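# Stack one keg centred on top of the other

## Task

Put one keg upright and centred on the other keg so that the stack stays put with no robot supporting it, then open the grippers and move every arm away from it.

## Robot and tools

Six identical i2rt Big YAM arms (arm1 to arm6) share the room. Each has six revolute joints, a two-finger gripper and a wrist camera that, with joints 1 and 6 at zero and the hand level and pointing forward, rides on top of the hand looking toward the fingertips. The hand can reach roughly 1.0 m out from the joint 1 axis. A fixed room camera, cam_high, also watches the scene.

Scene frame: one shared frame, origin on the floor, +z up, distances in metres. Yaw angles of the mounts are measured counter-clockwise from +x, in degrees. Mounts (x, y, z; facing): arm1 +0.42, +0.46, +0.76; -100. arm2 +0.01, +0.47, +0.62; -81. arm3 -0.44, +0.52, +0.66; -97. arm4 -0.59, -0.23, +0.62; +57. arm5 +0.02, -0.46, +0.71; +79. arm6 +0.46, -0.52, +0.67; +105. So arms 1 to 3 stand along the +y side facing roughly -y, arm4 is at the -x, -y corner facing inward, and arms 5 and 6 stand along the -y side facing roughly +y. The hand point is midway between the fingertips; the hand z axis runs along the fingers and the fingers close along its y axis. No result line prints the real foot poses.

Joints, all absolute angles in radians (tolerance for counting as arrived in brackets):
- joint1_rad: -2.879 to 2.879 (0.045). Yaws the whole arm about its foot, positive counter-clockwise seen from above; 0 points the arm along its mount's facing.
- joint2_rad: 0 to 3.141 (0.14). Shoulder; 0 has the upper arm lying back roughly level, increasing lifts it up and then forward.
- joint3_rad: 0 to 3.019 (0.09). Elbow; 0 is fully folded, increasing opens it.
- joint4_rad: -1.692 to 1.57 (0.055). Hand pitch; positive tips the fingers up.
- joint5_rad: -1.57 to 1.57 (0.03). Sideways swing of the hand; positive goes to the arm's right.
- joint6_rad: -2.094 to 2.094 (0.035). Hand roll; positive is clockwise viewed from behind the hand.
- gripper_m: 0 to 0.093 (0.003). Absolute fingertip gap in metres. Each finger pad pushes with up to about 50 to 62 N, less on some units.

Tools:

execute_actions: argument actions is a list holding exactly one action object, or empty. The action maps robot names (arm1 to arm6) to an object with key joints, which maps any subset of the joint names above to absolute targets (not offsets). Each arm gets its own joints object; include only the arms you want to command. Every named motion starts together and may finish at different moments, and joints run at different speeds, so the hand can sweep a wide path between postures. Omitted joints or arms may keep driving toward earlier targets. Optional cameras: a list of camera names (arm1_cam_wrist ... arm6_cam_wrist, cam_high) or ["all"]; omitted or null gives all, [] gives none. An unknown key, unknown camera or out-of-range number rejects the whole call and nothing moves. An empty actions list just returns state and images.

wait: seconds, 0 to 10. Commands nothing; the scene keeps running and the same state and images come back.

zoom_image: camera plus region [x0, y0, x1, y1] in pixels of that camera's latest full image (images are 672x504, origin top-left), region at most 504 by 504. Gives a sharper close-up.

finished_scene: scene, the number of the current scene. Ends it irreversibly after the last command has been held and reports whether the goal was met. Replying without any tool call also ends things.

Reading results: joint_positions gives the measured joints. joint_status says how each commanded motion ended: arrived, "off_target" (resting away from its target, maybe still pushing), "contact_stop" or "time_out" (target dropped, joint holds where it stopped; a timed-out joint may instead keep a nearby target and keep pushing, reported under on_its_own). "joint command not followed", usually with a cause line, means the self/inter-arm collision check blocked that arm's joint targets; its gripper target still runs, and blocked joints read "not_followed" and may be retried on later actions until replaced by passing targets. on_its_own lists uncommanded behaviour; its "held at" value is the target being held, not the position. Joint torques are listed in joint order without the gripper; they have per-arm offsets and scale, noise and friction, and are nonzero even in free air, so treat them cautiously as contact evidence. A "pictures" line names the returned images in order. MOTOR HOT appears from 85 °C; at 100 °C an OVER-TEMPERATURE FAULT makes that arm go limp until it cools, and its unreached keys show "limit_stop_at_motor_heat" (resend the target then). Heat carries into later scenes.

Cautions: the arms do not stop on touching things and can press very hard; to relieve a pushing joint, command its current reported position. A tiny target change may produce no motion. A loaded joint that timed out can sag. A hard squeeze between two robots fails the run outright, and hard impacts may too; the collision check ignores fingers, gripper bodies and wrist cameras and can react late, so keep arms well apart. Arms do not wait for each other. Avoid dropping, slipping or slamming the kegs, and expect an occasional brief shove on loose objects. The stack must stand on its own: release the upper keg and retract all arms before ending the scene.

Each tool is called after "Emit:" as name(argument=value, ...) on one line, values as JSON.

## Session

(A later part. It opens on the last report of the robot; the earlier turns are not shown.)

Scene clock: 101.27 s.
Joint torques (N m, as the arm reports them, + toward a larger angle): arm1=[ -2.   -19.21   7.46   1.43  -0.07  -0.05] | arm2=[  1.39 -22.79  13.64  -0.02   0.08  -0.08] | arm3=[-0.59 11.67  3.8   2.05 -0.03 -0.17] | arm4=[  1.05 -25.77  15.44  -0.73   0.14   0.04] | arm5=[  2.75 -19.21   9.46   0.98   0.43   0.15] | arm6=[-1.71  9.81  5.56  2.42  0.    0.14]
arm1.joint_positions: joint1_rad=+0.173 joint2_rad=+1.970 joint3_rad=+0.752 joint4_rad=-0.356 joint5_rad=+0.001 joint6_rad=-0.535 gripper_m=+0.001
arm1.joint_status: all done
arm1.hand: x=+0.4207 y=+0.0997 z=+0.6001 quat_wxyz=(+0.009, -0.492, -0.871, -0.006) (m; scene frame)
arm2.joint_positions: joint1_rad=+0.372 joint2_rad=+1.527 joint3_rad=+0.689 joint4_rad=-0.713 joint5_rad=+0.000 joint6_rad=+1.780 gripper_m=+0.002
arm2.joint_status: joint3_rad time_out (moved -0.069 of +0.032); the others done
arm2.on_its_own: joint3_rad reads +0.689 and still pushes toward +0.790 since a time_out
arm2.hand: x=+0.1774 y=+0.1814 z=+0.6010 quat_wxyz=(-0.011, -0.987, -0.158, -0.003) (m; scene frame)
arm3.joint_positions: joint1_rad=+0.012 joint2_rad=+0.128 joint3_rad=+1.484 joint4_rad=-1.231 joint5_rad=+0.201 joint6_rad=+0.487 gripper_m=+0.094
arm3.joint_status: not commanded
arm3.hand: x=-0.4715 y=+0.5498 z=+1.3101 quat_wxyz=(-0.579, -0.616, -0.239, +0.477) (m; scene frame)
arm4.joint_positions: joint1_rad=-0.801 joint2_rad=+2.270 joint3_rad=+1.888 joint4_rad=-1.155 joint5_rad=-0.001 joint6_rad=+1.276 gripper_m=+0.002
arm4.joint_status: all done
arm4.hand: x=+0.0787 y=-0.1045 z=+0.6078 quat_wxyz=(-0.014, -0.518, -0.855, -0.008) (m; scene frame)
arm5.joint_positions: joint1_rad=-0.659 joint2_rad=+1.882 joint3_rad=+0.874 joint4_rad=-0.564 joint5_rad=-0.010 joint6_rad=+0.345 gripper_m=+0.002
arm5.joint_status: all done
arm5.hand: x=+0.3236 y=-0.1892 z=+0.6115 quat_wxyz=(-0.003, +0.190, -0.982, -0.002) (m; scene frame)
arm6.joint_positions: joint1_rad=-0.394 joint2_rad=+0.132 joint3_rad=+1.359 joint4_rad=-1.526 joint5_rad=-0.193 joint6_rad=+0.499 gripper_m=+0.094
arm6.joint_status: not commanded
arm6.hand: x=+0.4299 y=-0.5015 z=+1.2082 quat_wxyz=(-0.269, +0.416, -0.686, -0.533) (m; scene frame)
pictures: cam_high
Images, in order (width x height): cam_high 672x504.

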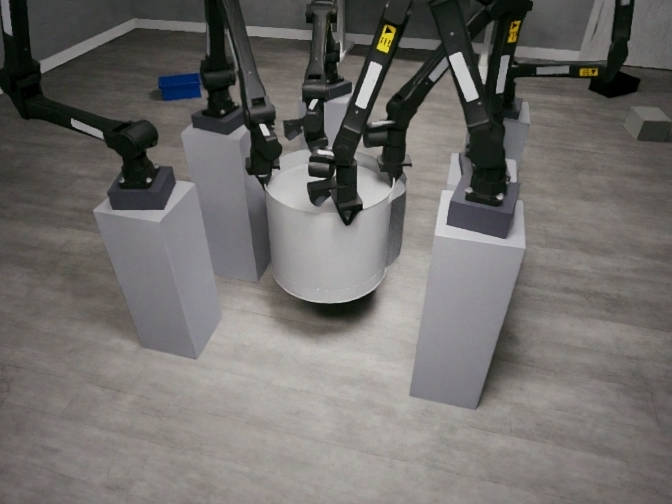

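Emit:
execute_actions(actions=[{"arm1":{"joints":{"joint2_rad":1.51,"joint3_rad":0.885,"joint4_rad":-0.73}},"arm2":{"joints":{"joint2_rad":1.18,"joint3_rad":1.0,"joint4_rad":-1.15}},"arm4":{"joints":{"joint2_rad":2.05,"joint3_rad":2.18,"joint4_rad":-1.46}},"arm5":{"joints":{"joint2_rad":1.48,"joint3_rad":1.065,"joint4_rad":-0.91}}}], cameras=[])

Scene clock: 116.13 s.
Joint torques (N m, as the arm reports them, + toward a larger angle): arm1=[ -1.85 -18.07  16.54   0.4   -0.15  -0.08] | arm2=[  0.77 -17.56  16.53  -0.19   0.22  -0.08] | arm3=[-0.4  12.05  3.82  2.2  -0.01 -0.1 ] | arm4=[  0.7  -25.48  18.29  -0.36   0.48  -0.02] | arm5=[  2.28 -17.03  14.03  -0.33   0.27   0.09] | arm6=[-1.7   9.81  5.57  2.41  0.    0.15]
arm1.joint_positions: joint1_rad=+0.171 joint2_rad=+1.602 joint3_rad=+0.765 joint4_rad=-0.735 joint5_rad=+0.003 joint6_rad=-0.533 gripper_m=+0.001
arm1.joint_status: joint3_rad time_out (moved +0.013 of +0.133); the others done
arm1.on_its_own: joint3_rad reads +0.765 and still pushes toward +0.878 since a time_out
arm1.hand: x=+0.4207 y=+0.1033 z=+0.7290 quat_wxyz=(+0.009, -0.493, -0.870, -0.004) (m; scene frame)
arm2.joint_positions: joint1_rad=+0.375 joint2_rad=+1.265 joint3_rad=+0.853 joint4_rad=-1.132 joint5_rad=-0.004 joint6_rad=+1.785 gripper_m=+0.002
arm2.joint_status: joint3_rad time_out (moved +0.164 of +0.311); the others done
arm2.on_its_own: joint3_rad reads +0.853 and still pushes toward +0.965 since a time_out
arm2.hand: x=+0.1768 y=+0.1863 z=+0.7322 quat_wxyz=(-0.013, -0.987, -0.157, -0.006) (m; scene frame)
arm3.joint_positions: joint1_rad=+0.012 joint2_rad=+0.128 joint3_rad=+1.484 joint4_rad=-1.231 joint5_rad=+0.201 joint6_rad=+0.487 gripper_m=+0.094
arm3.joint_status: not commanded
arm3.hand: x=-0.4715 y=+0.5498 z=+1.3101 quat_wxyz=(-0.579, -0.616, -0.239, +0.477) (m; scene frame)
arm4.joint_positions: joint1_rad=-0.799 joint2_rad=+2.170 joint3_rad=+2.066 joint4_rad=-1.443 joint5_rad=-0.009 joint6_rad=+1.282 gripper_m=+0.002
arm4.joint_status: joint3_rad time_out (moved +0.178 of +0.292); the others done
arm4.on_its_own: joint3_rad reads +2.066 and still pushes toward +2.178 since a time_out
arm4.hand: x=+0.0753 y=-0.1011 z=+0.7384 quat_wxyz=(-0.007, -0.520, -0.854, -0.007) (m; scene frame)
arm5.joint_positions: joint1_rad=-0.654 joint2_rad=+1.591 joint3_rad=+0.942 joint4_rad=-0.891 joint5_rad=-0.007 joint6_rad=+0.352 gripper_m=+0.002
arm5.joint_status: joint3_rad time_out (moved +0.068 of +0.191); the others done
arm5.on_its_own: joint3_rad reads +0.942 and still pushes toward +1.054 since a time_out
arm5.hand: x=+0.3233 y=-0.1859 z=+0.7410 quat_wxyz=(-0.017, +0.189, -0.982, -0.008) (m; scene frame)
arm6.joint_positions: joint1_rad=-0.394 joint2_rad=+0.132 joint3_rad=+1.359 joint4_rad=-1.526 joint5_rad=-0.193 joint6_rad=+0.499 gripper_m=+0.094
arm6.joint_status: not commanded
arm6.hand: x=+0.4299 y=-0.5015 z=+1.2082 quat_wxyz=(-0.269, +0.416, -0.686, -0.533) (m; scene frame)
pictures: none
No camera images: the call's "cameras" was empty. Leave "cameras" out to get every camera's image.

Emit:
execute_actions(actions=[{"arm1":{"joints":{"joint1_rad":-0.275,"joint2_rad":1.59,"joint3_rad":0.985,"joint4_rad":-0.76,"joint6_rad":-0.985}},"arm2":{"joints":{"joint1_rad":-0.17,"joint2_rad":1.065,"joint3_rad":0.87,"joint4_rad":-1.18,"joint6_rad":1.24}},"arm4":{"joints":{"joint1_rad":-0.73,"joint2_rad":1.62,"joint3_rad":1.49,"joint4_rad":-1.21,"joint6_rad":1.345}},"arm5":{"joints":{"joint1_rad":-0.253,"joint2_rad":1.26,"joint3_rad":0.78,"joint4_rad":-0.89,"joint6_rad":0.75}}}], cameras=[])

Scene clock: 127.47 s.
Joint torques (N m, as the arm reports them, + toward a larger angle): arm1=[ -2.14 -19.27  16.79   0.04  -0.33  -0.05] | arm2=[  1.63 -13.46  16.56   1.02   0.41  -0.03] | arm3=[-0.76 11.53  4.    2.12 -0.03 -0.13] | arm4=[  0.52 -20.34  15.44   0.41   0.61   0.03] | arm5=[  2.07 -12.42  12.73   0.24  -0.23   0.12] | arm6=[-1.69  9.83  5.56  2.42  0.    0.15]
arm1.joint_positions: joint1_rad=-0.271 joint2_rad=+1.679 joint3_rad=+0.865 joint4_rad=-0.758 joint5_rad=+0.008 joint6_rad=-0.976 gripper_m=+0.001
arm1.joint_status: joint3_rad time_out (moved +0.100 of +0.220); the others done
arm1.on_its_own: joint3_rad reads +0.865 and still pushes toward +0.978 since a time_out
arm1.hand: x=+0.2523 y=+0.1055 z=+0.7294 quat_wxyz=(+0.011, -0.493, -0.870, -0.004) (m; scene frame)
arm2.joint_positions: joint1_rad=-0.175 joint2_rad=+1.135 joint3_rad=+0.756 joint4_rad=-1.190 joint5_rad=-0.009 joint6_rad=+1.231 gripper_m=+0.002
arm2.joint_status: joint3_rad time_out (moved -0.097 of +0.017); the others done
arm2.on_its_own: joint3_rad reads +0.756 and still pushes toward +0.869 since a time_out
arm2.hand: x=+0.0060 y=+0.1913 z=+0.7345 quat_wxyz=(-0.003, -0.987, -0.160, -0.004) (m; scene frame)
arm3.joint_positions: joint1_rad=+0.012 joint2_rad=+0.128 joint3_rad=+1.484 joint4_rad=-1.231 joint5_rad=+0.201 joint6_rad=+0.487 gripper_m=+0.094
arm3.joint_status: not commanded
arm3.hand: x=-0.4715 y=+0.5498 z=+1.3101 quat_wxyz=(-0.579, -0.616, -0.239, +0.477) (m; scene frame)
arm4.joint_positions: joint1_rad=-0.731 joint2_rad=+1.743 joint3_rad=+1.404 joint4_rad=-1.217 joint5_rad=-0.012 joint6_rad=+1.348 gripper_m=+0.002
arm4.joint_status: all done
arm4.hand: x=-0.0898 y=-0.0960 z=+0.7382 quat_wxyz=(-0.002, -0.519, -0.855, -0.005) (m; scene frame)
arm5.joint_positions: joint1_rad=-0.265 joint2_rad=+1.353 joint3_rad=+0.685 joint4_rad=-0.885 joint5_rad=+0.007 joint6_rad=+0.738 gripper_m=+0.002
arm5.joint_status: joint3_rad off_target (ended at +0.685, target +0.780); the others done
arm5.hand: x=+0.1562 y=-0.1807 z=+0.7408 quat_wxyz=(-0.014, +0.190, -0.982, -0.003) (m; scene frame)
arm6.joint_positions: joint1_rad=-0.394 joint2_rad=+0.132 joint3_rad=+1.359 joint4_rad=-1.526 joint5_rad=-0.193 joint6_rad=+0.499 gripper_m=+0.094
arm6.joint_status: not commanded
arm6.hand: x=+0.4299 y=-0.5015 z=+1.2082 quat_wxyz=(-0.269, +0.416, -0.686, -0.533) (m; scene frame)
pictures: none
No camera images: the call's "cameras" was empty. Leave "cameras" out to get every camera's image.

Emit:
execute_actions(actions=[{"arm1":{"joints":{"joint1_rad":-0.595,"joint2_rad":1.765,"joint3_rad":1.28,"joint4_rad":-0.86,"joint6_rad":-1.3}},"arm2":{"joints":{"joint1_rad":-0.716,"joint2_rad":1.195,"joint3_rad":0.985,"joint4_rad":-1.15,"joint6_rad":0.69}},"arm4":{"joints":{"joint1_rad":-0.595,"joint2_rad":1.255,"joint3_rad":1.03,"joint4_rad":-1.15,"joint6_rad":1.48}},"arm5":{"joints":{"joint1_rad":0.335,"joint2_rad":1.2,"joint3_rad":0.72,"joint4_rad":-0.9,"joint6_rad":1.335}}}], cameras=[])

Scene clock: 136.17 s.
Joint torques (N m, as the arm reports them, + toward a larger angle): arm1=[ -2.   -25.43  17.53  -1.18  -0.07   0.  ] | arm2=[  2.36 -16.49  16.53   0.47   0.03  -0.06] | arm3=[-0.11 12.17  3.95  2.05  0.01 -0.11] | arm4=[  0.21 -12.74  16.42   0.12   0.27  -0.06] | arm5=[  2.01 -10.33  13.72  -0.33  -0.06   0.05] | arm6=[-1.69  9.8   5.56  2.42  0.    0.14]
arm1.joint_positions: joint1_rad=-0.593 joint2_rad=+1.883 joint3_rad=+1.162 joint4_rad=-0.831 joint5_rad=-0.001 joint6_rad=-1.297 gripper_m=+0.001
arm1.joint_status: joint3_rad time_out (moved +0.296 of +0.415); the others done
arm1.on_its_own: joint3_rad reads +1.162 and still pushes toward +1.274 since a time_out
arm1.hand: x=+0.0793 y=+0.1022 z=+0.7267 quat_wxyz=(+0.009, -0.494, -0.869, +0.005) (m; scene frame)
arm2.joint_positions: joint1_rad=-0.730 joint2_rad=+1.274 joint3_rad=+0.859 joint4_rad=-1.149 joint5_rad=+0.002 joint6_rad=+0.682 gripper_m=+0.002
arm2.joint_status: joint3_rad time_out (moved +0.103 of +0.229); the others done
arm2.on_its_own: joint3_rad reads +0.859 and still pushes toward +0.972 since a time_out
arm2.hand: x=-0.1684 y=+0.1958 z=+0.7318 quat_wxyz=(-0.003, -0.988, -0.156, +0.004) (m; scene frame)
arm3.joint_positions: joint1_rad=+0.012 joint2_rad=+0.128 joint3_rad=+1.484 joint4_rad=-1.231 joint5_rad=+0.201 joint6_rad=+0.487 gripper_m=+0.094
arm3.joint_status: not commanded
arm3.hand: x=-0.4715 y=+0.5498 z=+1.3101 quat_wxyz=(-0.579, -0.616, -0.239, +0.477) (m; scene frame)
arm4.joint_positions: joint1_rad=-0.588 joint2_rad=+1.348 joint3_rad=+0.930 joint4_rad=-1.148 joint5_rad=-0.004 joint6_rad=+1.492 gripper_m=+0.002
arm4.joint_status: joint3_rad time_out (moved -0.474 of -0.374); the others done
arm4.on_its_own: joint3_rad reads +0.930 and still pushes toward +1.030 since a time_out
arm4.hand: x=-0.2632 y=-0.0909 z=+0.7336 quat_wxyz=(-0.001, -0.519, -0.855, +0.001) (m; scene frame)
arm5.joint_positions: joint1_rad=+0.324 joint2_rad=+1.277 joint3_rad=+0.610 joint4_rad=-0.883 joint5_rad=+0.003 joint6_rad=+1.330 gripper_m=+0.002
arm5.joint_status: joint3_rad time_out (moved -0.076 of +0.035); the others done
arm5.on_its_own: joint3_rad reads +0.610 and still pushes toward +0.720 since a time_out
arm5.hand: x=-0.0186 y=-0.1804 z=+0.7363 quat_wxyz=(-0.008, +0.189, -0.982, -0.008) (m; scene frame)
arm6.joint_positions: joint1_rad=-0.394 joint2_rad=+0.132 joint3_rad=+1.359 joint4_rad=-1.526 joint5_rad=-0.193 joint6_rad=+0.499 gripper_m=+0.094
arm6.joint_status: not commanded
arm6.hand: x=+0.4299 y=-0.5015 z=+1.2082 quat_wxyz=(-0.269, +0.416, -0.686, -0.533) (m; scene frame)
pictures: none
No camera images: the call's "cameras" was empty. Leave "cameras" out to get every camera's image.

Emit:
execute_actions(actions=[{"arm1":{"joints":{"joint1_rad":-0.765,"joint2_rad":1.975,"joint3_rad":1.585,"joint4_rad":-0.95,"joint6_rad":-1.47}},"arm2":{"joints":{"joint1_rad":-0.995,"joint2_rad":1.4,"joint3_rad":1.14,"joint4_rad":-1.085,"joint6_rad":0.41}},"arm4":{"joints":{"joint1_rad":-0.358,"joint2_rad":0.99,"joint3_rad":0.745,"joint4_rad":-1.15,"joint6_rad":1.72}},"arm5":{"joints":{"joint1_rad":0.725,"joint2_rad":1.38,"joint3_rad":0.845,"joint4_rad":-0.82,"joint6_rad":1.725}}}])

Scene clock: 146.17 s.
Joint torques (N m, as the arm reports them, + toward a larger angle): arm1=[ -2.09 -30.45  17.75  -1.71  -0.01   0.07] | arm2=[  3.27 -24.22  16.31   0.38  -0.17   0.01] | arm3=[-0.05 11.92  3.86  1.99 -0.06 -0.12] | arm4=[-0.26 -7.57 16.86 -0.05  0.47 -0.07] | arm5=[  1.69 -13.05  13.37   0.26  -0.28   0.06] | arm6=[-1.71  9.83  5.56  2.42  0.    0.14]
arm1.joint_positions: joint1_rad=-0.764 joint2_rad=+2.110 joint3_rad=+1.477 joint4_rad=-0.910 joint5_rad=-0.003 joint6_rad=-1.473 gripper_m=+0.001
arm1.joint_status: joint3_rad time_out (moved +0.315 of +0.423); the others done
arm1.on_its_own: joint3_rad reads +1.477 and still pushes toward +1.585 since a time_out
arm1.hand: x=-0.0525 y=+0.1082 z=+0.7047 quat_wxyz=(+0.012, -0.491, -0.871, +0.009) (m; scene frame)
arm2.joint_positions: joint1_rad=-1.017 joint2_rad=+1.508 joint3_rad=+1.028 joint4_rad=-1.078 joint5_rad=+0.005 joint6_rad=+0.391 gripper_m=+0.002
arm2.joint_status: joint3_rad time_out (moved +0.169 of +0.281); the others done
arm2.on_its_own: joint3_rad reads +1.028 and still pushes toward +1.140 since a time_out
arm2.hand: x=-0.3001 y=+0.2053 z=+0.7099 quat_wxyz=(-0.003, -0.987, -0.159, +0.008) (m; scene frame)
arm3.joint_positions: joint1_rad=+0.012 joint2_rad=+0.128 joint3_rad=+1.484 joint4_rad=-1.231 joint5_rad=+0.201 joint6_rad=+0.487 gripper_m=+0.094
arm3.joint_status: not commanded
arm3.hand: x=-0.4715 y=+0.5498 z=+1.3101 quat_wxyz=(-0.579, -0.616, -0.239, +0.477) (m; scene frame)
arm4.joint_positions: joint1_rad=-0.343 joint2_rad=+1.062 joint3_rad=+0.639 joint4_rad=-1.143 joint5_rad=-0.009 joint6_rad=+1.734 gripper_m=+0.002
arm4.joint_status: joint3_rad time_out (moved -0.291 of -0.185); the others done
arm4.on_its_own: joint3_rad reads +0.639 and still pushes toward +0.745 since a time_out
arm4.hand: x=-0.3937 y=-0.0805 z=+0.7115 quat_wxyz=(+0.002, -0.518, -0.855, +0.000) (m; scene frame)
arm5.joint_positions: joint1_rad=+0.718 joint2_rad=+1.465 joint3_rad=+0.723 joint4_rad=-0.820 joint5_rad=+0.009 joint6_rad=+1.720 gripper_m=+0.002
arm5.joint_status: joint3_rad time_out (moved +0.114 of +0.235); the others done
arm5.on_its_own: joint3_rad reads +0.723 and still pushes toward +0.836 since a time_out
arm5.hand: x=-0.1478 y=-0.1721 z=+0.7145 quat_wxyz=(-0.009, +0.191, -0.982, -0.003) (m; scene frame)
arm6.joint_positions: joint1_rad=-0.394 joint2_rad=+0.132 joint3_rad=+1.359 joint4_rad=-1.526 joint5_rad=-0.193 joint6_rad=+0.499 gripper_m=+0.094
arm6.joint_status: not commanded
arm6.hand: x=+0.4299 y=-0.5015 z=+1.2082 quat_wxyz=(-0.269, +0.416, -0.686, -0.533) (m; scene frame)
pictures: arm1_cam_wrist, arm2_cam_wrist, arm3_cam_wrist, arm4_cam_wrist, arm5_cam_wrist, arm6_cam_wrist, cam_high
Images, in order (width x height): arm1_cam_wrist 672x504, arm2_cam_wrist 672x504, arm3_cam_wrist 672x504, arm4_cam_wrist 672x504, arm5_cam_wrist 672x504, arm6_cam_wrist 672x504, cam_high 672x504.

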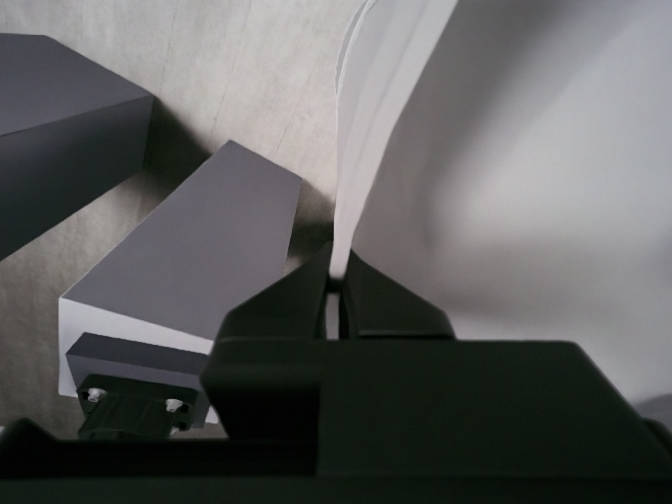

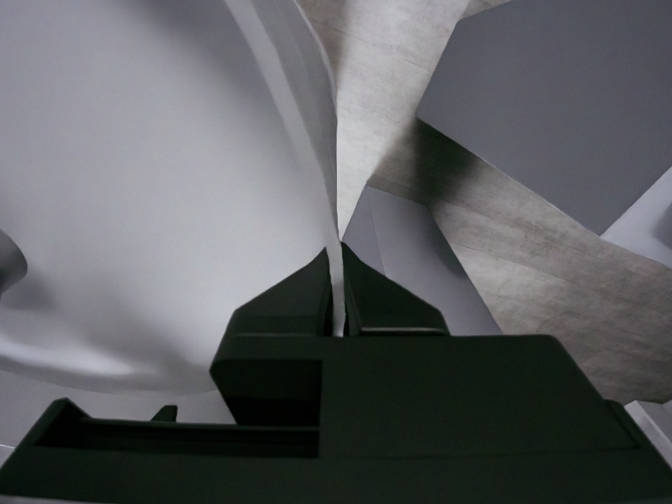

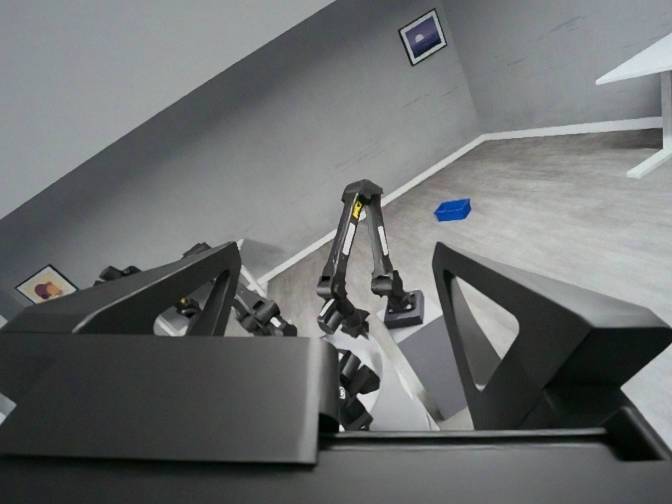

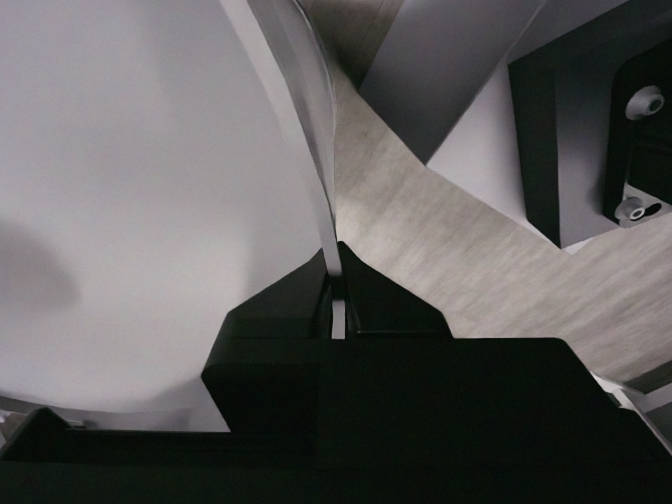

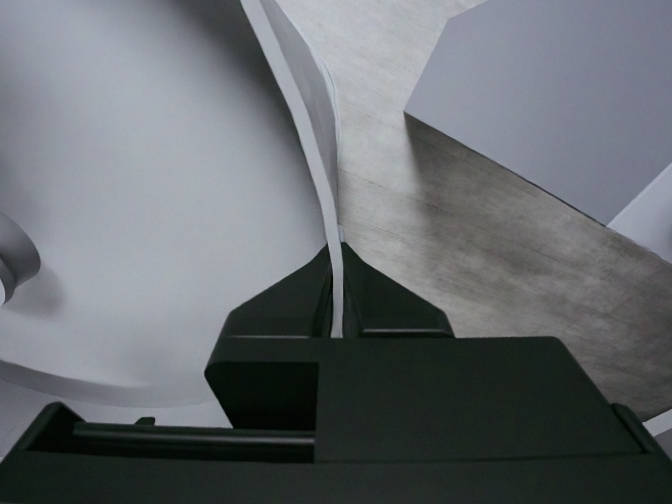

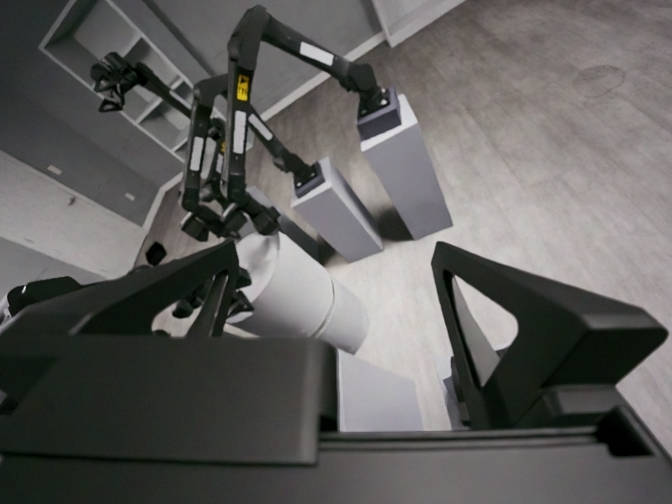

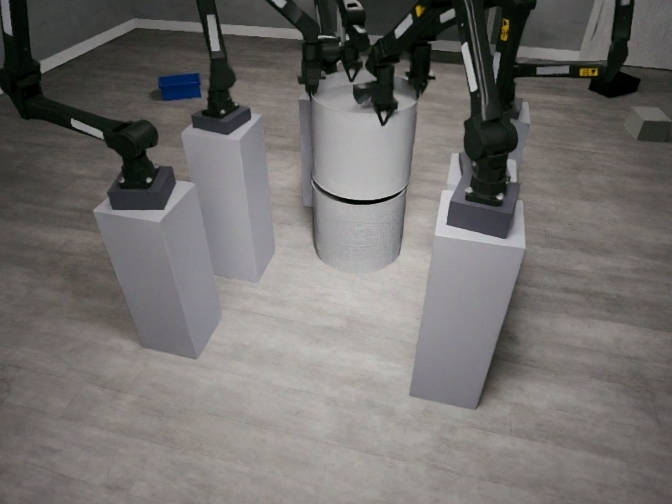

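Nearly centred; nudge +x ~3 mm while lowering.

Emit:
execute_actions(actions=[{"arm1":{"joints":{"joint1_rad":-0.755,"joint2_rad":2.04,"joint3_rad":1.525,"joint4_rad":-0.88}},"arm2":{"joints":{"joint1_rad":-0.99,"joint2_rad":1.455,"joint3_rad":1.065,"joint4_rad":-1.005}},"arm4":{"joints":{"joint1_rad":-0.37,"joint2_rad":1.055,"joint3_rad":0.68,"joint4_rad":-1.05}},"arm5":{"joints":{"joint1_rad":0.71,"joint2_rad":1.46,"joint3_rad":0.78,"joint4_rad":-0.73}}}], cameras=[])

Emit:
execute_actions(actions=[{"arm1":{"joints":{"joint2_rad":2.15,"joint3_rad":1.47}},"arm2":{"joints":{"joint2_rad":1.545,"joint3_rad":0.99}},"arm4":{"joints":{"joint2_rad":1.11,"joint3_rad":0.6}},"arm5":{"joints":{"joint2_rad":1.53,"joint3_rad":0.705}}}])

Scene clock: 158.90 s.
Joint torques (N m, as the arm reports them, + toward a larger angle): arm1=[ -1.61 -28.8   12.84  -0.65  -0.02   0.03] | arm2=[  2.59 -23.7   13.15   0.63  -0.1    0.02] | arm3=[-0.3  11.83  3.74  1.92 -0.06 -0.11] | arm4=[-1.02 -7.92 15.13 -0.42  0.47 -0.09] | arm5=[  0.9  -13.1   10.56   0.52  -0.23   0.06] | arm6=[-1.69  9.82  5.56  2.42  0.    0.14]
arm1.joint_positions: joint1_rad=-0.760 joint2_rad=+2.155 joint3_rad=+1.468 joint4_rad=-0.863 joint5_rad=-0.002 joint6_rad=-1.468 gripper_m=+0.001
arm1.joint_status: all done
arm1.hand: x=-0.0504 y=+0.1077 z=+0.6767 quat_wxyz=(+0.010, -0.491, -0.871, +0.006) (m; scene frame)
arm2.joint_positions: joint1_rad=-1.014 joint2_rad=+1.555 joint3_rad=+0.989 joint4_rad=-1.008 joint5_rad=+0.002 joint6_rad=+0.393 gripper_m=+0.002
arm2.joint_status: all done
arm2.hand: x=-0.2972 y=+0.2059 z=+0.6789 quat_wxyz=(+0.000, -0.987, -0.159, +0.000) (m; scene frame)
arm3.joint_positions: joint1_rad=+0.012 joint2_rad=+0.128 joint3_rad=+1.484 joint4_rad=-1.231 joint5_rad=+0.201 joint6_rad=+0.487 gripper_m=+0.094
arm3.joint_status: not commanded
arm3.hand: x=-0.4715 y=+0.5498 z=+1.3101 quat_wxyz=(-0.579, -0.616, -0.239, +0.477) (m; scene frame)
arm4.joint_positions: joint1_rad=-0.347 joint2_rad=+1.128 joint3_rad=+0.589 joint4_rad=-1.033 joint5_rad=-0.009 joint6_rad=+1.733 gripper_m=+0.002
arm4.joint_status: joint3_rad off_target (ended at +0.589, target +0.680); the others done
arm4.on_its_own: joint3_rad reads +0.589 and still pushes toward +0.680 since a time_out
arm4.hand: x=-0.3912 y=-0.0802 z=+0.6798 quat_wxyz=(+0.003, -0.520, -0.854, +0.003) (m; scene frame)
arm5.joint_positions: joint1_rad=+0.712 joint2_rad=+1.539 joint3_rad=+0.702 joint4_rad=-0.737 joint5_rad=+0.008 joint6_rad=+1.719 gripper_m=+0.002
arm5.joint_status: all done
arm5.hand: x=-0.1457 y=-0.1716 z=+0.6859 quat_wxyz=(-0.010, +0.188, -0.982, +0.002) (m; scene frame)
arm6.joint_positions: joint1_rad=-0.394 joint2_rad=+0.132 joint3_rad=+1.359 joint4_rad=-1.526 joint5_rad=-0.193 joint6_rad=+0.499 gripper_m=+0.094
arm6.joint_status: not commanded
arm6.hand: x=+0.4299 y=-0.5015 z=+1.2082 quat_wxyz=(-0.269, +0.416, -0.686, -0.533) (m; scene frame)
pictures: none
No camera images: the call's "cameras" was empty. Leave "cameras" out to get every camera's image.

Scene clock: 159.57 s.
Joint torques (N m, as the arm reports them, + toward a larger angle): arm1=[ -1.67 -20.11   8.57  -0.93  -0.01   0.03] | arm2=[  3.24 -13.37   7.69   0.47   0.01   0.05] | arm3=[-0.17 11.54  3.84  1.94 -0.05 -0.15] | arm4=[-0.73 -4.29  8.9  -0.56  0.44 -0.08] | arm5=[ 0.97 -8.41  6.07  0.2  -0.11  0.07] | arm6=[-1.7   9.82  5.55  2.43  0.    0.14]
arm1.joint_positions: joint1_rad=-0.760 joint2_rad=+2.157 joint3_rad=+1.462 joint4_rad=-0.856 joint5_rad=-0.002 joint6_rad=-1.468 gripper_m=+0.001
arm1.joint_status: all done
arm1.hand: x=-0.0488 y=+0.1089 z=+0.6735 quat_wxyz=(+0.010, -0.491, -0.871, +0.005) (m; scene frame)
arm2.joint_positions: joint1_rad=-1.014 joint2_rad=+1.557 joint3_rad=+0.984 joint4_rad=-1.004 joint5_rad=+0.000 joint6_rad=+0.393 gripper_m=+0.002
arm2.joint_status: all done
arm2.hand: x=-0.2958 y=+0.2067 z=+0.6763 quat_wxyz=(+0.001, -0.987, -0.159, -0.002) (m; scene frame)
arm3.joint_positions: joint1_rad=+0.012 joint2_rad=+0.128 joint3_rad=+1.484 joint4_rad=-1.231 joint5_rad=+0.201 joint6_rad=+0.487 gripper_m=+0.094
arm3.joint_status: not commanded
arm3.hand: x=-0.4715 y=+0.5498 z=+1.3101 quat_wxyz=(-0.579, -0.616, -0.239, +0.477) (m; scene frame)
arm4.joint_positions: joint1_rad=-0.348 joint2_rad=+1.128 joint3_rad=+0.580 joint4_rad=-1.028 joint5_rad=-0.008 joint6_rad=+1.733 gripper_m=+0.002
arm4.joint_status: all done
arm4.hand: x=-0.3932 y=-0.0821 z=+0.6768 quat_wxyz=(+0.003, -0.520, -0.854, +0.005) (m; scene frame)
arm5.joint_positions: joint1_rad=+0.712 joint2_rad=+1.539 joint3_rad=+0.692 joint4_rad=-0.727 joint5_rad=+0.005 joint6_rad=+1.719 gripper_m=+0.002
arm5.joint_status: all done
arm5.hand: x=-0.1445 y=-0.1744 z=+0.6833 quat_wxyz=(-0.009, +0.188, -0.982, +0.003) (m; scene frame)
arm6.joint_positions: joint1_rad=-0.394 joint2_rad=+0.132 joint3_rad=+1.359 joint4_rad=-1.526 joint5_rad=-0.193 joint6_rad=+0.499 gripper_m=+0.094
arm6.joint_status: not commanded
arm6.hand: x=+0.4299 y=-0.5015 z=+1.2082 quat_wxyz=(-0.269, +0.416, -0.686, -0.533) (m; scene frame)
pictures: arm1_cam_wrist, arm2_cam_wrist, arm3_cam_wrist, arm4_cam_wrist, arm5_cam_wrist, arm6_cam_wrist, cam_high
Images, in order (width x height): arm1_cam_wrist 672x504, arm2_cam_wrist 672x504, arm3_cam_wrist 672x504, arm4_cam_wrist 672x504, arm5_cam_wrist 672x504, arm6_cam_wrist 672x504, cam_high 672x504.

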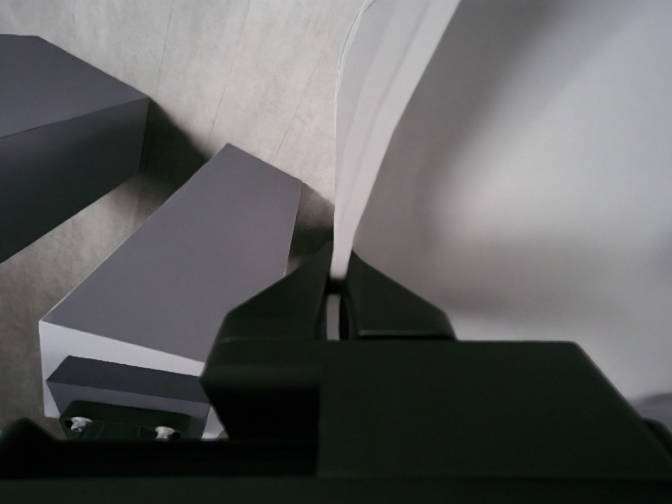

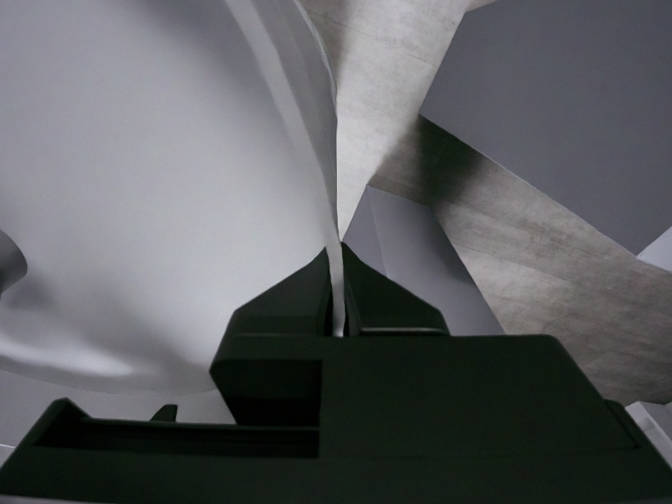

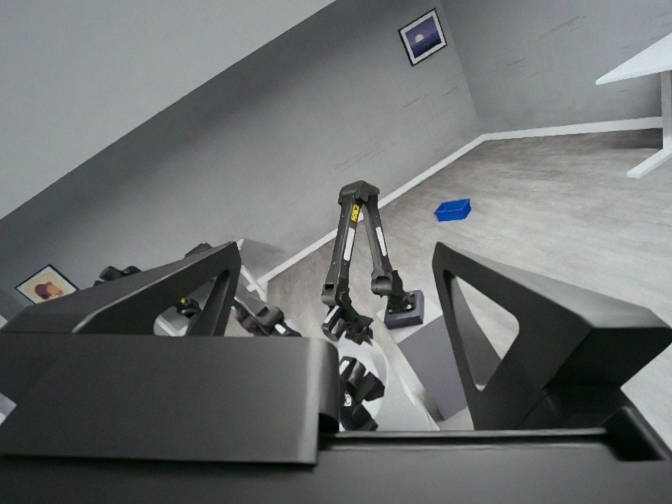

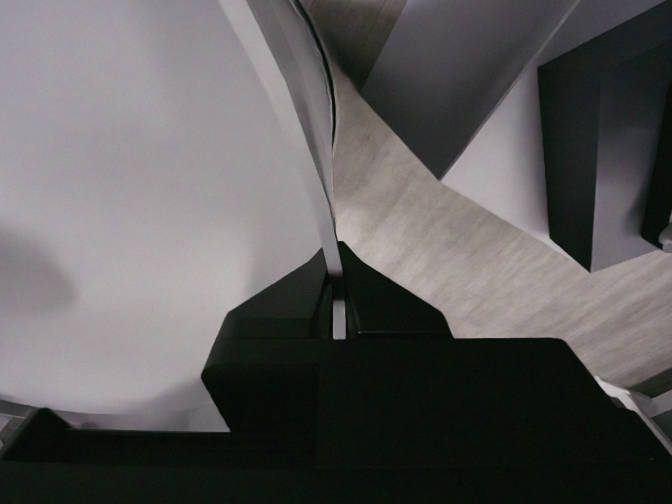

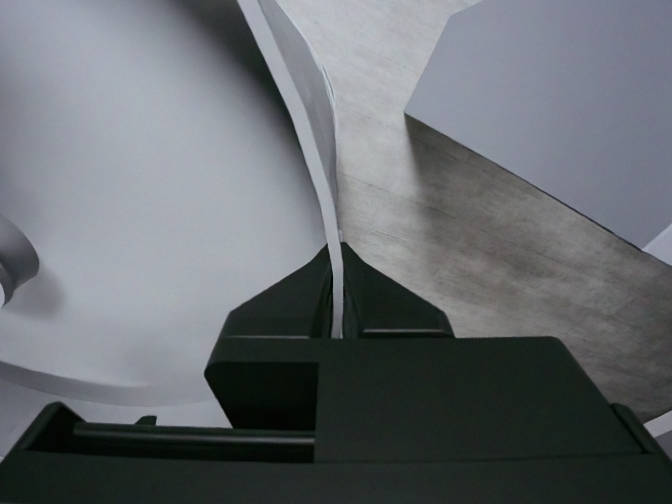

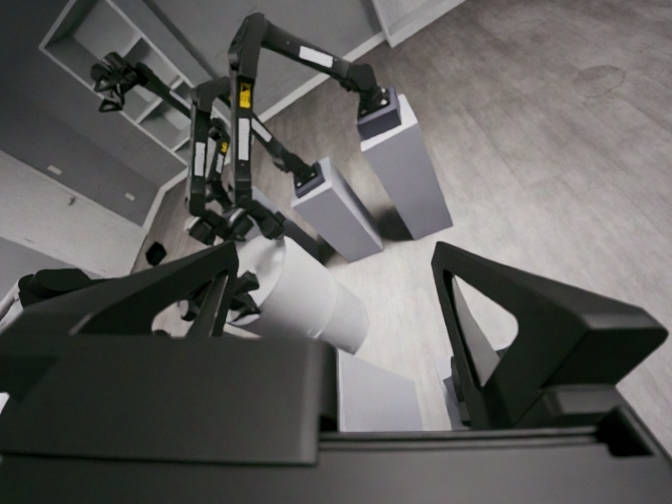

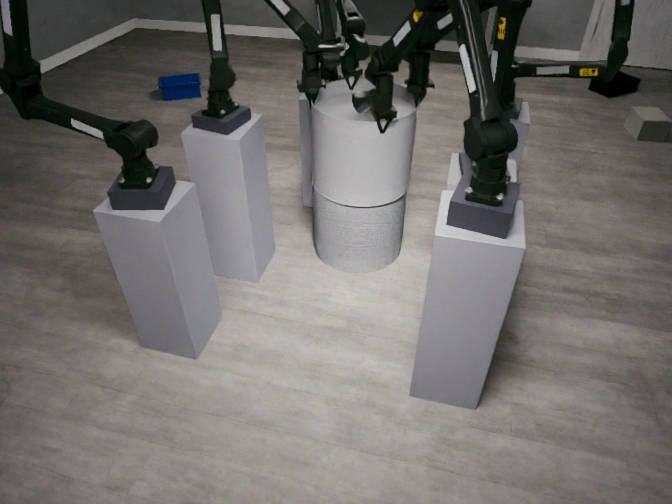

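Within about 5 mm.

Emit:
execute_actions(actions=[{"arm1":{"joints":{"gripper_m":0.09}},"arm4":{"joints":{"gripper_m":0.09}},"arm2":{"joints":{"gripper_m":0.09}},"arm5":{"joints":{"gripper_m":0.09}}}], cameras=[])

Emit:
execute_actions(actions=[{"arm1":{"joints":{"joint2_rad":1.75,"joint4_rad":-1.28}},"arm2":{"joints":{"joint2_rad":1.2,"joint3_rad":1.2,"joint4_rad":-1.55}},"arm4":{"joints":{"joint2_rad":0.8,"joint3_rad":0.9,"joint4_rad":-1.65}},"arm5":{"joints":{"joint2_rad":1.1,"joint3_rad":0.9,"joint4_rad":-1.37}}}], cameras=["cam_high"])

Emit:
finished_scene(scene=2)

Scene clock: 171.27 s.
Joint torques (N m, as the arm reports them, + toward a larger angle): arm1=[ -2.13 -19.14   8.43  -0.13  -0.01   0.04] | arm2=[  1.21 -13.77   7.89   0.36  -0.01   0.  ] | arm3=[-0.23 11.4   3.94  2.14 -0.02 -0.1 ] | arm4=[-0.22 -4.24  8.86  0.07  0.21 -0.07] | arm5=[ 0.9  -8.63  6.13  0.12  0.01  0.07] | arm6=[-1.66  9.81  5.57  2.42  0.    0.14]
arm1.joint_positions: joint1_rad=-0.759 joint2_rad=+2.147 joint3_rad=+1.465 joint4_rad=-0.872 joint5_rad=-0.003 joint6_rad=-1.469 gripper_m=+0.090
arm1.joint_status: all done
arm1.hand: x=-0.0484 y=+0.1088 z=+0.6802 quat_wxyz=(+0.009, -0.491, -0.871, +0.004) (m; scene frame)
arm2.joint_positions: joint1_rad=-0.996 joint2_rad=+1.556 joint3_rad=+0.984 joint4_rad=-1.004 joint5_rad=+0.001 joint6_rad=+0.395 gripper_m=+0.090
arm2.joint_status: all done
arm2.hand: x=-0.2912 y=+0.2013 z=+0.6765 quat_wxyz=(+0.001, -0.986, -0.167, -0.002) (m; scene frame)
arm3.joint_positions: joint1_rad=+0.012 joint2_rad=+0.128 joint3_rad=+1.484 joint4_rad=-1.231 joint5_rad=+0.201 joint6_rad=+0.487 gripper_m=+0.094
arm3.joint_status: not commanded
arm3.hand: x=-0.4715 y=+0.5498 z=+1.3101 quat_wxyz=(-0.579, -0.616, -0.239, +0.477) (m; scene frame)
arm4.joint_positions: joint1_rad=-0.358 joint2_rad=+1.125 joint3_rad=+0.580 joint4_rad=-1.048 joint5_rad=-0.002 joint6_rad=+1.733 gripper_m=+0.090
arm4.joint_status: all done
arm4.hand: x=-0.3950 y=-0.0877 z=+0.6775 quat_wxyz=(+0.004, -0.524, -0.851, +0.014) (m; scene frame)
arm5.joint_positions: joint1_rad=+0.712 joint2_rad=+1.539 joint3_rad=+0.692 joint4_rad=-0.727 joint5_rad=+0.002 joint6_rad=+1.719 gripper_m=+0.090
arm5.joint_status: all done
arm5.hand: x=-0.1449 y=-0.1748 z=+0.6833 quat_wxyz=(-0.007, +0.188, -0.982, +0.004) (m; scene frame)
arm6.joint_positions: joint1_rad=-0.394 joint2_rad=+0.132 joint3_rad=+1.359 joint4_rad=-1.526 joint5_rad=-0.193 joint6_rad=+0.499 gripper_m=+0.094
arm6.joint_status: not commanded
arm6.hand: x=+0.4299 y=-0.5015 z=+1.2082 quat_wxyz=(-0.269, +0.416, -0.686, -0.533) (m; scene frame)
pictures: none
No camera images: the call's "cameras" was empty. Leave "cameras" out to get every camera's image.

Scene clock: 172.67 s.
Joint torques (N m, as the arm reports them, + toward a larger angle): arm1=[ -1.62 -15.22  10.68  -0.18  -0.01   0.04] | arm2=[ 1.17 -8.69 10.03  0.06 -0.05  0.05] | arm3=[ 0.11 12.    3.89  2.08 -0.03 -0.13] | arm4=[-0.11  0.1  10.88 -0.1   0.2  -0.07] | arm5=[ 0.89 -4.62  8.7  -0.08  0.02  0.08] | arm6=[-1.69  9.85  5.56  2.42  0.    0.14]
arm1.joint_positions: joint1_rad=-0.759 joint2_rad=+1.744 joint3_rad=+1.462 joint4_rad=-1.272 joint5_rad=-0.003 joint6_rad=-1.469 gripper_m=+0.090
arm1.joint_status: all done
arm1.hand: x=+0.0020 y=+0.1422 z=+0.8953 quat_wxyz=(+0.009, -0.491, -0.871, +0.004) (m; scene frame)
arm2.joint_positions: joint1_rad=-0.996 joint2_rad=+1.200 joint3_rad=+1.183 joint4_rad=-1.535 joint5_rad=+0.001 joint6_rad=+0.395 gripper_m=+0.090
arm2.joint_status: all done
arm2.hand: x=-0.2393 y=+0.2480 z=+0.8747 quat_wxyz=(-0.006, -0.986, -0.167, +0.009) (m; scene frame)
arm3.joint_positions: joint1_rad=+0.012 joint2_rad=+0.128 joint3_rad=+1.484 joint4_rad=-1.231 joint5_rad=+0.201 joint6_rad=+0.487 gripper_m=+0.094
arm3.joint_status: not commanded
arm3.hand: x=-0.4715 y=+0.5498 z=+1.3101 quat_wxyz=(-0.579, -0.616, -0.239, +0.477) (m; scene frame)
arm4.joint_positions: joint1_rad=-0.358 joint2_rad=+0.792 joint3_rad=+0.873 joint4_rad=-1.642 joint5_rad=-0.002 joint6_rad=+1.733 gripper_m=+0.090
arm4.joint_status: all done
arm4.hand: x=-0.4381 y=-0.1178 z=+0.8529 quat_wxyz=(-0.002, -0.524, -0.852, -0.001) (m; scene frame)
arm5.joint_positions: joint1_rad=+0.712 joint2_rad=+1.092 joint3_rad=+0.886 joint4_rad=-1.362 joint5_rad=+0.002 joint6_rad=+1.719 gripper_m=+0.090
arm5.joint_status: all done
arm5.hand: x=-0.1234 y=-0.2154 z=+0.8786 quat_wxyz=(-0.006, +0.188, -0.982, +0.001) (m; scene frame)
arm6.joint_positions: joint1_rad=-0.394 joint2_rad=+0.132 joint3_rad=+1.359 joint4_rad=-1.526 joint5_rad=-0.193 joint6_rad=+0.499 gripper_m=+0.094
arm6.joint_status: not commanded
arm6.hand: x=+0.4299 y=-0.5015 z=+1.2082 quat_wxyz=(-0.269, +0.416, -0.686, -0.533) (m; scene frame)
pictures: cam_high
Images, in order (width x height): cam_high 672x504.

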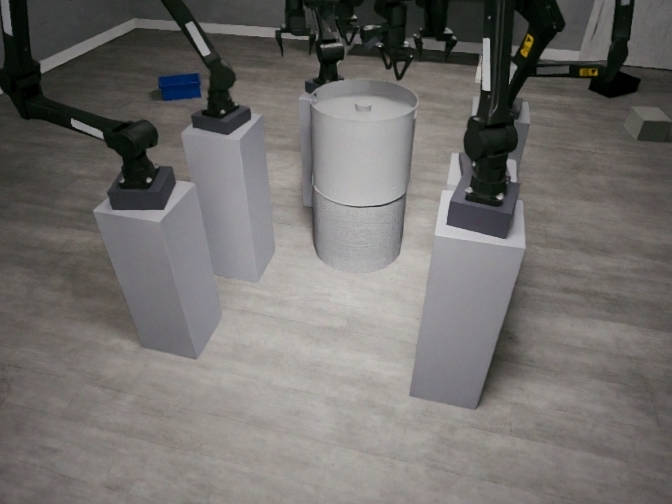

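The scene is finished: the task was done.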